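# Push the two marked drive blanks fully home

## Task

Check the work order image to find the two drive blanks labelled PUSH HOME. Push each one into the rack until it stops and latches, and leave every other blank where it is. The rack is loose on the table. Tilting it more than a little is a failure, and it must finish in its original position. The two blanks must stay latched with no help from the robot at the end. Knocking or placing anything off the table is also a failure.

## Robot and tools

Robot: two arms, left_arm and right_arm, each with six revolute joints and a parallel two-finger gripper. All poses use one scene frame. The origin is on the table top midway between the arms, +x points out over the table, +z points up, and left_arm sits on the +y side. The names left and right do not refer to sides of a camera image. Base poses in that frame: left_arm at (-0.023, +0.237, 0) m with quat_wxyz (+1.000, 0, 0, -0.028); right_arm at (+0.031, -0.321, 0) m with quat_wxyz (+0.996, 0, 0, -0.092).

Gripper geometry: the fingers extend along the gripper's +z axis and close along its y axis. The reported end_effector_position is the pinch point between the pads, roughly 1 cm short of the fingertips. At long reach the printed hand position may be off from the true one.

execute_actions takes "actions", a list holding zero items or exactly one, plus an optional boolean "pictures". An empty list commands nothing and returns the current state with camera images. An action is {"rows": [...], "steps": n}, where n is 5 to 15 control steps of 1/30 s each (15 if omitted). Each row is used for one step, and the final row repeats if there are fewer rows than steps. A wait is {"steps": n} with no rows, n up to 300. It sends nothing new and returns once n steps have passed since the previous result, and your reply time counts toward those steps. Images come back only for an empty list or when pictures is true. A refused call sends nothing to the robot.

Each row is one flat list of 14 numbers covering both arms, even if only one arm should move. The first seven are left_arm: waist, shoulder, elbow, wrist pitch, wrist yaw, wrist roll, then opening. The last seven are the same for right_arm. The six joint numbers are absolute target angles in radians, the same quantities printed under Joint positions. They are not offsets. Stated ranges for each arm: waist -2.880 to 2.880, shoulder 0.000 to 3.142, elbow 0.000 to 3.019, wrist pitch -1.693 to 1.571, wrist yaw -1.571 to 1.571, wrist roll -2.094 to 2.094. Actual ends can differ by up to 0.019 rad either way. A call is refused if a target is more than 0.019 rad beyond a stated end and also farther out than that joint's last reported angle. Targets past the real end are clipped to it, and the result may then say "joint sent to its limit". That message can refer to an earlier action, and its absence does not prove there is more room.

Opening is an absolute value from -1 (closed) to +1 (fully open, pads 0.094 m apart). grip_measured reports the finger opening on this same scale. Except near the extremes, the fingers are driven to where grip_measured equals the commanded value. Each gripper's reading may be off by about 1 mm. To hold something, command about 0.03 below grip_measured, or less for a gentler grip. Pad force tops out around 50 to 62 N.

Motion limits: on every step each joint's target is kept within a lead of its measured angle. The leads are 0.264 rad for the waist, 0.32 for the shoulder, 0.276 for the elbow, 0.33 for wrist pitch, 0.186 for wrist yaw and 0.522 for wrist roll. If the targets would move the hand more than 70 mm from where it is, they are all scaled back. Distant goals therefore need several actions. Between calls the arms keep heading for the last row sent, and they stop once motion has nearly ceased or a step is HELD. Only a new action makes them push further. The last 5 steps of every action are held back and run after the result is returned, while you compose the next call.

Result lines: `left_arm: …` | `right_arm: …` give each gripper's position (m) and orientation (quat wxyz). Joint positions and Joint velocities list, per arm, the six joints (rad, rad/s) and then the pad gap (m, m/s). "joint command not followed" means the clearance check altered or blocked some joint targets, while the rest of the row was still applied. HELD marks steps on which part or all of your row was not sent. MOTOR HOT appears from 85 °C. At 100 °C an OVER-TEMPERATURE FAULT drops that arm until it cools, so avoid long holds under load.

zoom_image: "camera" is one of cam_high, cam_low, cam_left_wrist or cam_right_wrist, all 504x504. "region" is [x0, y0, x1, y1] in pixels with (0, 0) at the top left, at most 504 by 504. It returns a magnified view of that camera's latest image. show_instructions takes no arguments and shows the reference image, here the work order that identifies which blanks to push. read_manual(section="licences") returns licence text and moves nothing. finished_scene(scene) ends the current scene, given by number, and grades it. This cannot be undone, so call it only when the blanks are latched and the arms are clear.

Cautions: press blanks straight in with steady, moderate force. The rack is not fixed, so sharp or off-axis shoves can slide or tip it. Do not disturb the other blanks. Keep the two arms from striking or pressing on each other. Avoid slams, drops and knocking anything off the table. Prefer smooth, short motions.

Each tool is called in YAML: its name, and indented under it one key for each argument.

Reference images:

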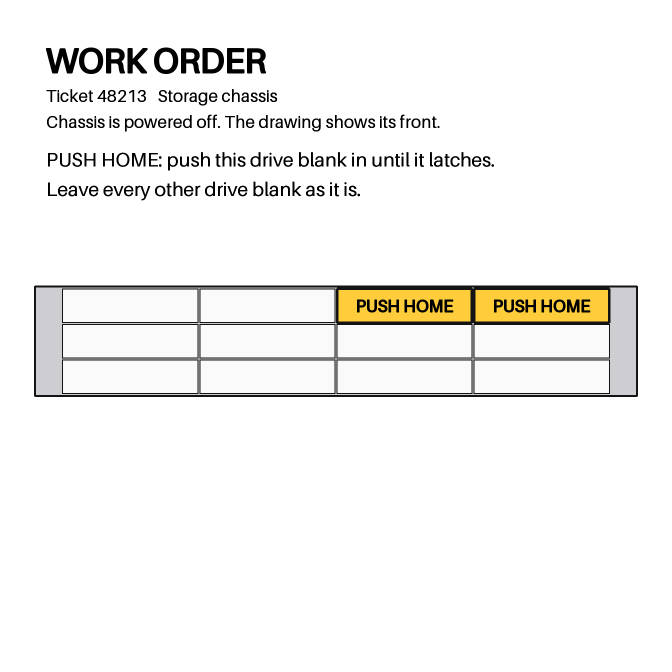

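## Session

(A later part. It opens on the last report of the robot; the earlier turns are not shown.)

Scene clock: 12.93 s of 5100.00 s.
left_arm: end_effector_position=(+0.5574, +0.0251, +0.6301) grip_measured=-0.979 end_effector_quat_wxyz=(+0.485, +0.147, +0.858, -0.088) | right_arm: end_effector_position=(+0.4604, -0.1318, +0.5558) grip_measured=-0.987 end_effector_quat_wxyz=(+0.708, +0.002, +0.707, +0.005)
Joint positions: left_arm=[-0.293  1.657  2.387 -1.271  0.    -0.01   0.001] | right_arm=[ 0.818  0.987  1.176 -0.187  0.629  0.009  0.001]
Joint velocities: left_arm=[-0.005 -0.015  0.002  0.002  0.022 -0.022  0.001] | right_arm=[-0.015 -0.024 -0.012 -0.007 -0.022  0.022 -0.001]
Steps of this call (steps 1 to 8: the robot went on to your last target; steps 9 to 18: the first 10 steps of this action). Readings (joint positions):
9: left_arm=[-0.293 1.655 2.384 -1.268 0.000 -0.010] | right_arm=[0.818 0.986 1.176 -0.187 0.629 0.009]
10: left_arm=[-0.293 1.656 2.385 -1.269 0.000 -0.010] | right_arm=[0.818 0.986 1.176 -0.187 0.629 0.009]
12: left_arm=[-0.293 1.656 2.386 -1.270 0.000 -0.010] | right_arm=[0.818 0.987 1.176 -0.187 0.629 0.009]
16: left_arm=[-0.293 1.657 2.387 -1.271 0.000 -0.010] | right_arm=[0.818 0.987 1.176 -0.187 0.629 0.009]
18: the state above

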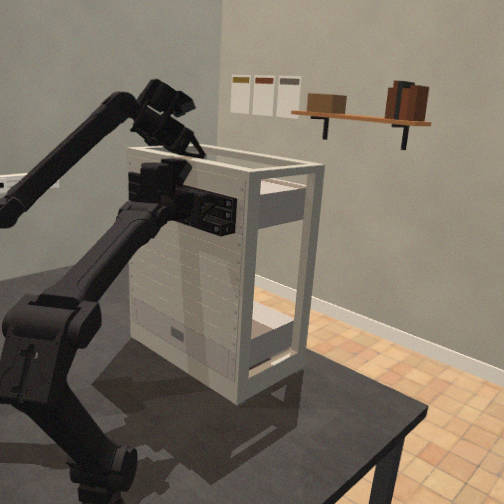

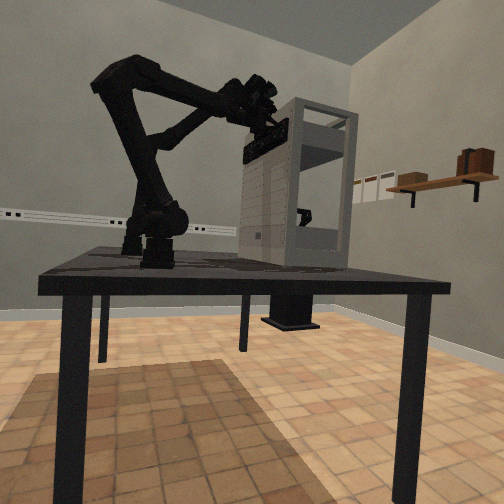

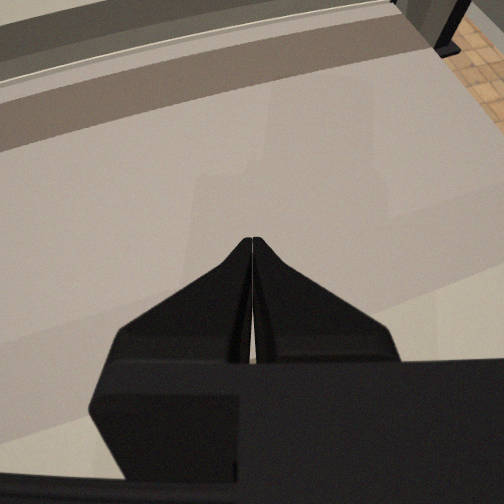

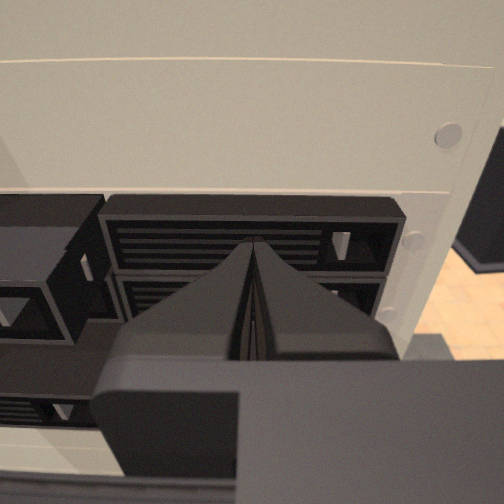

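execute_actions:
  actions:
    - {"rows":[[-0.3,1.69,2.39,-1.31,0,0,-1,0.82,0.98,1.18,-0.19,0.63,0,-1],[-0.3,1.69,2.39,-1.31,0,0,-1,0.85,0.955,1.165,-0.2,0.66,0,-1],[-0.3,1.69,2.39,-1.31,0,0,-1,0.88,0.93,1.15,-0.21,0.69,0,-1],[-0.3,1.69,2.39,-1.31,0,0,-1,0.91,0.905,1.135,-0.22,0.72,0,-1],[-0.3,1.69,2.39,-1.31,0,0,-1,0.94,0.88,1.12,-0.23,0.75,0,-1],[-0.3,1.69,2.39,-1.31,0,0,-1,0.97,0.86,1.11,-0.24,0.78,0,-1]]}

execute_actions:
  actions:
    - {"rows":[[-0.3,1.69,2.39,-1.31,0,0,-1,1.0,0.89,1.16,-0.22,0.81,0,-1],[-0.3,1.69,2.39,-1.31,0,0,-1,1.025,0.92,1.18,-0.21,0.835,0,-1],[-0.3,1.69,2.39,-1.31,0,0,-1,1.05,0.95,1.2,-0.2,0.86,0,-1],[-0.3,1.69,2.39,-1.31,0,0,-1,1.075,0.98,1.215,-0.185,0.885,0,-1],[-0.3,1.69,2.39,-1.31,0,0,-1,1.1,1.01,1.23,-0.17,0.91,0,-1],[-0.3,1.69,2.39,-1.31,0,0,-1,1.12,1.04,1.245,-0.16,0.93,0,-1],[-0.3,1.69,2.39,-1.31,0,0,-1,1.135,1.07,1.26,-0.15,0.95,0,-1],[-0.3,1.69,2.39,-1.31,0,0,-1,1.15,1.095,1.28,-0.135,0.96,0,-1]]}

execute_actions:
  actions:
    - {"steps":12}
  pictures: true

Scene clock: 13.97 s of 5100.00 s.
left_arm: end_effector_position=(+0.5574, +0.0252, +0.6301) grip_measured=-0.979 end_effector_quat_wxyz=(+0.485, +0.147, +0.858, -0.088) | right_arm: end_effector_position=(+0.3957, -0.1247, +0.5544) grip_measured=-0.987 end_effector_quat_wxyz=(+0.710, +0.001, +0.704, +0.011)
Joint positions: left_arm=[-0.293  1.657  2.387 -1.271  0.    -0.01   0.001] | right_arm=[ 0.974  0.865  1.102 -0.226  0.774  0.009  0.001]
Joint velocities: left_arm=[ 0.015 -0.024  0.002 -0.017  0.022  0.022  0.001] | right_arm=[ 0.259 -0.278 -0.002  0.002 -0.051  0.022 -0.   ]
Steps of this call (steps 1 to 5: the last 5 steps of your previous action; steps 6 to 15: the robot went on to your last target; steps 16 to 21: nothing new was sent; steps 22 to 31: the first 10 steps of this action). Readings (joint positions):
22: left_arm=[-0.293 1.657 2.387 -1.271 0.000 -0.010] | right_arm=[0.821 0.982 1.176 -0.187 0.629 0.009]
23: left_arm=[-0.293 1.657 2.387 -1.271 0.000 -0.010] | right_arm=[0.823 0.979 1.173 -0.187 0.642 0.009]
25: left_arm=[-0.293 1.657 2.387 -1.271 0.000 -0.010] | right_arm=[0.840 0.964 1.159 -0.191 0.693 0.009]
29: left_arm=[-0.293 1.657 2.387 -1.271 0.000 -0.010] | right_arm=[0.941 0.891 1.106 -0.222 0.773 0.009]
31: the state above

Scene clock: 14.47 s of 5100.00 s.
left_arm: end_effector_position=(+0.5574, +0.0252, +0.6301) grip_measured=-0.979 end_effector_quat_wxyz=(+0.485, +0.147, +0.858, -0.088) | right_arm: end_effector_position=(+0.4055, -0.0353, +0.5642) grip_measured=-0.987 end_effector_quat_wxyz=(+0.710, +0.007, +0.704, +0.008)
Joint positions: left_arm=[-0.293  1.657  2.387 -1.271  0.    -0.01   0.001] | right_arm=[ 1.139  1.071  1.245 -0.159  0.953  0.009  0.001]
Joint velocities: left_arm=[-0.005 -0.015 -0.017 -0.002  0.022 -0.037  0.   ] | right_arm=[ 0.425  0.679  0.139  0.139 -0.037  0.007  0.   ]
Steps of this call (steps 1 to 5: the last 5 steps of your previous action; steps 6 to 15: the first 10 steps of this action). Readings (joint positions):
6: left_arm=[-0.293 1.657 2.387 -1.271 0.000 -0.010] | right_arm=[0.980 0.851 1.103 -0.226 0.791 0.009]
7: left_arm=[-0.293 1.657 2.387 -1.271 0.000 -0.010] | right_arm=[0.984 0.859 1.108 -0.226 0.815 0.009]
9: left_arm=[-0.293 1.657 2.387 -1.271 0.000 -0.010] | right_arm=[1.006 0.893 1.138 -0.222 0.865 0.009]
13: left_arm=[-0.293 1.657 2.387 -1.271 0.000 -0.010] | right_arm=[1.100 1.013 1.221 -0.176 0.946 0.009]
15: the state above

Scene clock: 14.87 s of 5100.00 s.
left_arm: end_effector_position=(+0.5574, +0.0252, +0.6301) grip_measured=-0.979 end_effector_quat_wxyz=(+0.485, +0.147, +0.858, -0.088) | right_arm: end_effector_position=(+0.4075, -0.0184, +0.5524) grip_measured=-0.987 end_effector_quat_wxyz=(+0.705, -0.005, +0.709, +0.006)
Joint positions: left_arm=[-0.293  1.657  2.387 -1.271  0.    -0.01   0.001] | right_arm=[ 1.158  1.102  1.246 -0.154  0.958  0.009  0.001]
Joint velocities: left_arm=[-0.015  0.005 -0.012  0.002 -0.037 -0.022 -0.   ] | right_arm=[-0.005 -0.073 -0.007 -0.002 -0.007 -0.081  0.   ]
Kept back: nothing.
Steps of this call (steps 1 to 5: the last 5 steps of your previous action; steps 6 to 12: the robot went on to your last target). Readings (joint positions):
1: left_arm=[-0.293 1.657 2.387 -1.271 0.000 -0.010] | right_arm=[1.151 1.090 1.246 -0.156 0.953 0.009]
2: left_arm=[-0.293 1.657 2.387 -1.271 0.000 -0.010] | right_arm=[1.157 1.105 1.246 -0.156 0.953 0.009]
4: left_arm=[-0.293 1.657 2.387 -1.271 0.000 -0.010] | right_arm=[1.158 1.121 1.246 -0.156 0.954 0.009]
8: left_arm=[-0.293 1.657 2.387 -1.271 0.000 -0.010] | right_arm=[1.158 1.113 1.246 -0.155 0.957 0.009]
12: the state above

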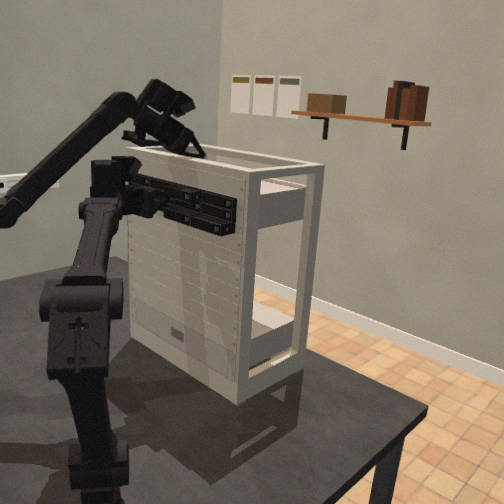

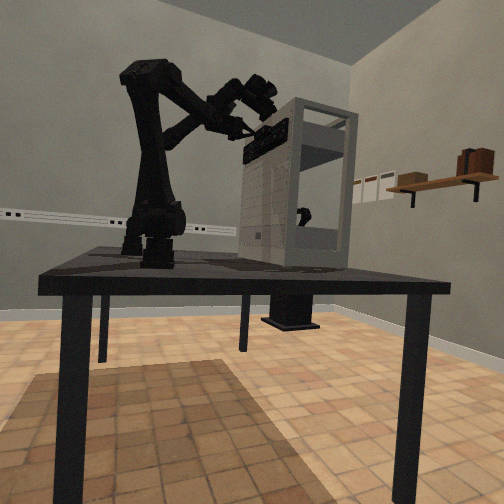

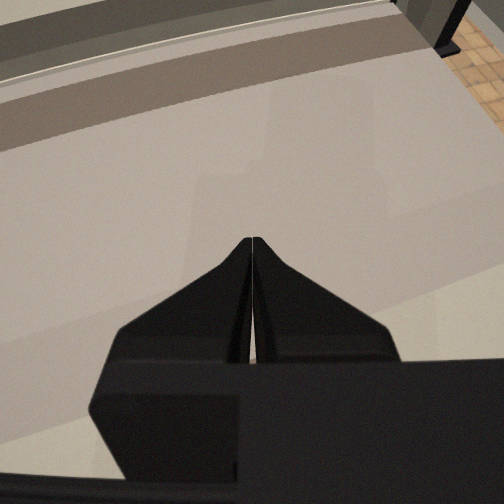

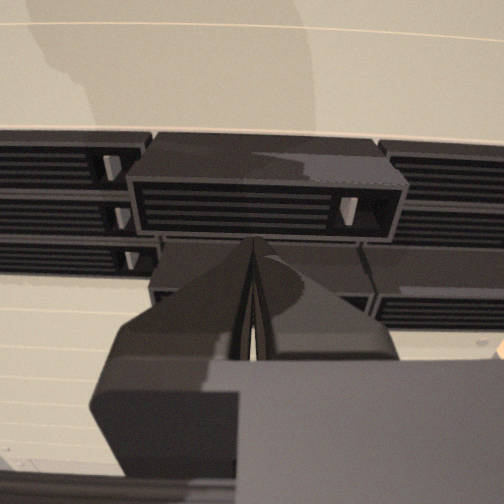

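execute_actions:
  actions:
    - {"rows":[[-0.3,1.69,2.39,-1.31,0,0,-1,1.14,1.108,1.287,-0.135,0.955,0,-1],[-0.3,1.69,2.39,-1.31,0,0,-1,1.13,1.116,1.292,-0.135,0.948,0,-1],[-0.3,1.69,2.39,-1.31,0,0,-1,1.12,1.124,1.297,-0.135,0.94,0,-1],[-0.3,1.69,2.39,-1.31,0,0,-1,1.11,1.132,1.302,-0.135,0.932,0,-1],[-0.3,1.69,2.39,-1.31,0,0,-1,1.1,1.14,1.306,-0.13,0.924,0,-1],[-0.3,1.69,2.39,-1.31,0,0,-1,1.09,1.148,1.31,-0.13,0.918,0,-1],[-0.3,1.69,2.39,-1.31,0,0,-1,1.08,1.156,1.313,-0.13,0.912,0,-1],[-0.3,1.69,2.39,-1.31,0,0,-1,1.07,1.164,1.316,-0.13,0.906,0,-1],[-0.3,1.69,2.39,-1.31,0,0,-1,1.06,1.172,1.319,-0.13,0.9,0,-1],[-0.3,1.69,2.39,-1.31,0,0,-1,1.05,1.18,1.322,-0.125,0.894,0,-1],[-0.3,1.69,2.39,-1.31,0,0,-1,1.04,1.188,1.325,-0.125,0.888,0,-1],[-0.3,1.69,2.39,-1.31,0,0,-1,1.03,1.196,1.328,-0.125,0.88,0,-1],[-0.3,1.69,2.39,-1.31,0,0,-1,1.02,1.204,1.332,-0.12,0.872,0,-1],[-0.3,1.69,2.39,-1.31,0,0,-1,1.01,1.212,1.336,-0.12,0.864,0,-1],[-0.3,1.69,2.39,-1.31,0,0,-1,1.0,1.22,1.34,-0.12,0.856,0,-1]]}

execute_actions:
  actions:
    - {"rows":[[-0.3,1.69,2.39,-1.31,0,0,-1,0.99,1.228,1.34,-0.12,0.85,0,-1],[-0.3,1.69,2.39,-1.31,0,0,-1,0.98,1.236,1.34,-0.12,0.85,0,-1],[-0.3,1.69,2.39,-1.31,0,0,-1,0.97,1.244,1.34,-0.12,0.85,0,-1],[-0.3,1.69,2.39,-1.31,0,0,-1,0.96,1.252,1.34,-0.12,0.85,0,-1],[-0.3,1.69,2.39,-1.31,0,0,-1,0.95,1.26,1.34,-0.12,0.85,0,-1]]}
  pictures: true

Scene clock: 15.80 s of 5100.00 s.
left_arm: end_effector_position=(+0.5574, +0.0252, +0.6301) grip_measured=-0.979 end_effector_quat_wxyz=(+0.485, +0.147, +0.858, -0.088) | right_arm: end_effector_position=(+0.4341, -0.0231, +0.5543) grip_measured=-0.987 end_effector_quat_wxyz=(+0.705, -0.001, +0.709, +0.003)
Joint positions: left_arm=[-0.293  1.657  2.387 -1.271  0.    -0.01   0.001] | right_arm=[ 1.095  1.136  1.276 -0.148  0.904  0.009  0.001]
Joint velocities: left_arm=[-0.005  0.005 -0.007 -0.002 -0.095  0.066 -0.   ] | right_arm=[-0.171  0.142  0.076  0.046 -0.139 -0.037 -0.001]
Steps of this call (steps 1 to 18: the robot went on to your last target; steps 19 to 28: the first 10 steps of this action). Readings (joint positions):
19: left_arm=[-0.293 1.657 2.387 -1.271 0.000 -0.010] | right_arm=[1.158 1.099 1.246 -0.154 0.958 0.009]
20: left_arm=[-0.293 1.657 2.387 -1.271 0.000 -0.010] | right_arm=[1.156 1.099 1.246 -0.154 0.954 0.009]
22: left_arm=[-0.293 1.657 2.387 -1.271 0.000 -0.010] | right_arm=[1.147 1.102 1.249 -0.154 0.941 0.009]
26: left_arm=[-0.293 1.657 2.387 -1.271 0.000 -0.010] | right_arm=[1.107 1.125 1.267 -0.151 0.913 0.009]
28: the state above

Scene clock: 16.30 s of 5100.00 s.
left_arm: end_effector_position=(+0.5573, +0.0252, +0.6302) grip_measured=-0.979 end_effector_quat_wxyz=(+0.485, +0.147, +0.858, -0.088) | right_arm: end_effector_position=(+0.4610, -0.0231, +0.5542) grip_measured=-0.988 end_effector_quat_wxyz=(+0.706, -0.000, +0.708, +0.004)
Joint positions: left_arm=[-0.293  1.657  2.387 -1.271  0.    -0.01   0.001] | right_arm=[ 1.041  1.181  1.309 -0.134  0.851  0.009  0.001]
Joint velocities: left_arm=[ 0.005  0.005  0.022 -0.012 -0.007  0.007  0.   ] | right_arm=[-0.005 -0.005 -0.007 -0.012 -0.007  0.022 -0.001]
Steps of this call (steps 1 to 5: the last 5 steps of your previous action; steps 6 to 15: the first 10 steps of this action). Readings (joint positions):
6: left_arm=[-0.293 1.657 2.387 -1.271 0.000 -0.010] | right_arm=[1.052 1.169 1.301 -0.138 0.858 0.009]
7: left_arm=[-0.293 1.657 2.387 -1.271 0.000 -0.010] | right_arm=[1.044 1.176 1.306 -0.135 0.851 0.009]
9: left_arm=[-0.293 1.657 2.387 -1.271 0.000 -0.010] | right_arm=[1.041 1.181 1.309 -0.134 0.851 0.009]
13: left_arm=[-0.293 1.657 2.387 -1.271 0.000 -0.010] | right_arm=[1.041 1.181 1.309 -0.134 0.851 0.009]
15: the state above

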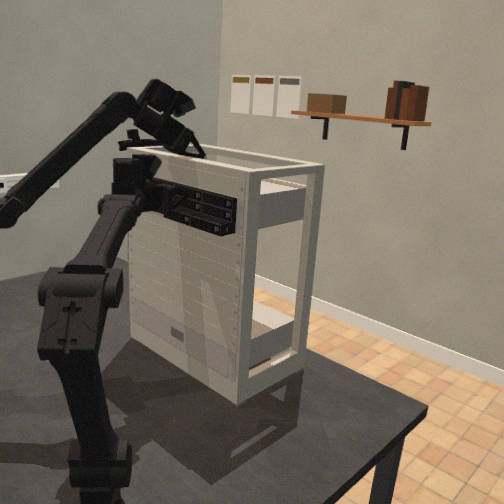

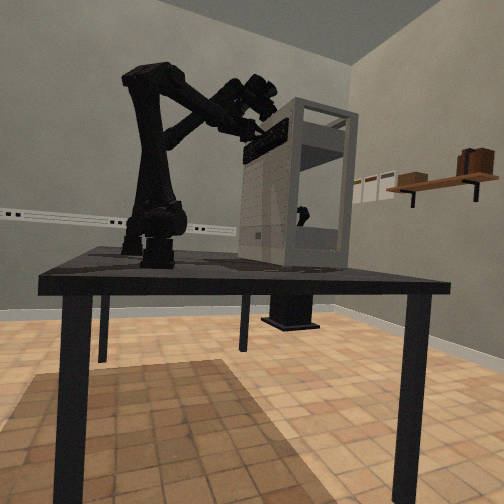

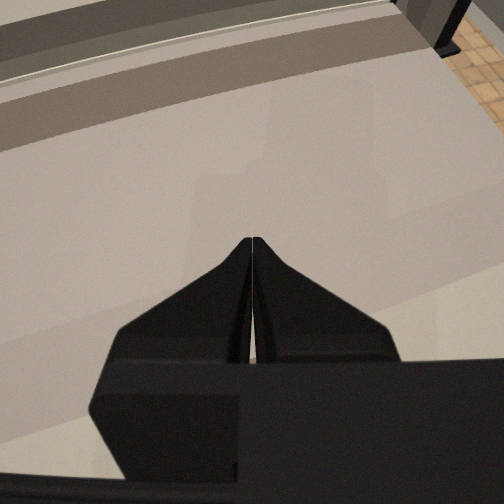

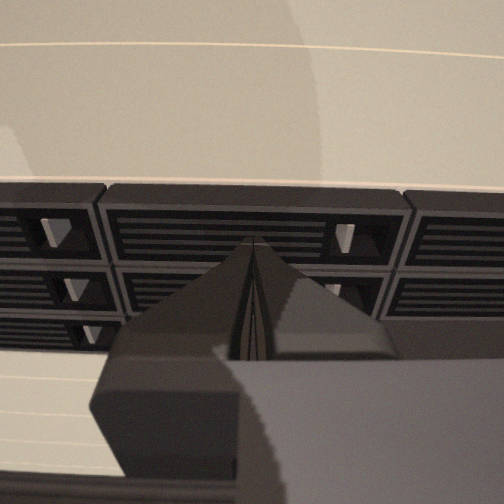

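execute_actions:
  actions:
    - {"rows":[[-0.3,1.65,2.41,-1.12,0,0,-1,1.1,1.12,1.29,-0.14,0.9,0,-1]]}

execute_actions:
  actions:
    - {"steps":10}

finished_scene:
  scene: 1

Scene clock: 16.80 s of 5100.00 s.
left_arm: end_effector_position=(+0.5706, +0.0203, +0.6599) grip_measured=-0.979 end_effector_quat_wxyz=(+0.541, +0.141, +0.824, -0.098) | right_arm: end_effector_position=(+0.4281, -0.0270, +0.5694) grip_measured=-0.988 end_effector_quat_wxyz=(+0.714, +0.006, +0.700, +0.018)
Joint positions: left_arm=[-0.293  1.655  2.387 -1.139  0.    -0.01   0.001] | right_arm=[ 1.098  1.119  1.284 -0.134  0.898  0.009  0.001]
Joint velocities: left_arm=[-0.024 -0.015 -0.007  0.002 -0.037 -0.081  0.001] | right_arm=[ 0.015 -0.073  0.002 -0.017  0.022 -0.037  0.   ]
Steps of this call (steps 1 to 5: the last 5 steps of your previous action; steps 6 to 15: the first 10 steps of this action). Readings (joint positions):
6: left_arm=[-0.293 1.655 2.387 -1.251 0.000 -0.010] | right_arm=[1.050 1.174 1.308 -0.134 0.868 0.009]
7: left_arm=[-0.293 1.655 2.387 -1.211 0.000 -0.010] | right_arm=[1.057 1.169 1.300 -0.134 0.887 0.009]
9: left_arm=[-0.293 1.656 2.387 -1.161 0.000 -0.010] | right_arm=[1.078 1.150 1.286 -0.134 0.896 0.009]
13: left_arm=[-0.293 1.655 2.387 -1.139 0.000 -0.010] | right_arm=[1.098 1.124 1.284 -0.134 0.897 0.009]
15: the state above

Scene clock: 17.13 s of 5100.00 s.
left_arm: end_effector_position=(+0.5707, +0.0203, +0.6601) grip_measured=-0.979 end_effector_quat_wxyz=(+0.541, +0.141, +0.823, -0.098) | right_arm: end_effector_position=(+0.4279, -0.0273, +0.5697) grip_measured=-0.988 end_effector_quat_wxyz=(+0.714, +0.007, +0.700, +0.018)
Joint positions: left_arm=[-0.293  1.655  2.387 -1.139  0.    -0.01   0.001] | right_arm=[ 1.098  1.118  1.284 -0.134  0.898  0.009  0.001]
Joint velocities: left_arm=[ 0.005 -0.005  0.007  0.007 -0.051 -0.007 -0.   ] | right_arm=[-0.005 -0.044 -0.007 -0.002 -0.022  0.022  0.001]
Kept back: nothing.
Steps of this call (steps 1 to 5: the last 5 steps of your previous action; steps 6 to 10: the robot went on to your last target). Readings (joint positions):
1: left_arm=[-0.293 1.655 2.387 -1.139 0.000 -0.010] | right_arm=[1.098 1.118 1.284 -0.134 0.898 0.009]
2: left_arm=[-0.293 1.655 2.387 -1.139 0.000 -0.010] | right_arm=[1.098 1.118 1.284 -0.134 0.898 0.009]
4: left_arm=[-0.293 1.655 2.387 -1.139 0.000 -0.010] | right_arm=[1.098 1.118 1.284 -0.134 0.898 0.009]
8: left_arm=[-0.293 1.655 2.387 -1.139 0.000 -0.010] | right_arm=[1.098 1.118 1.284 -0.134 0.898 0.009]
10: the state above

The scene is finished: the task was done.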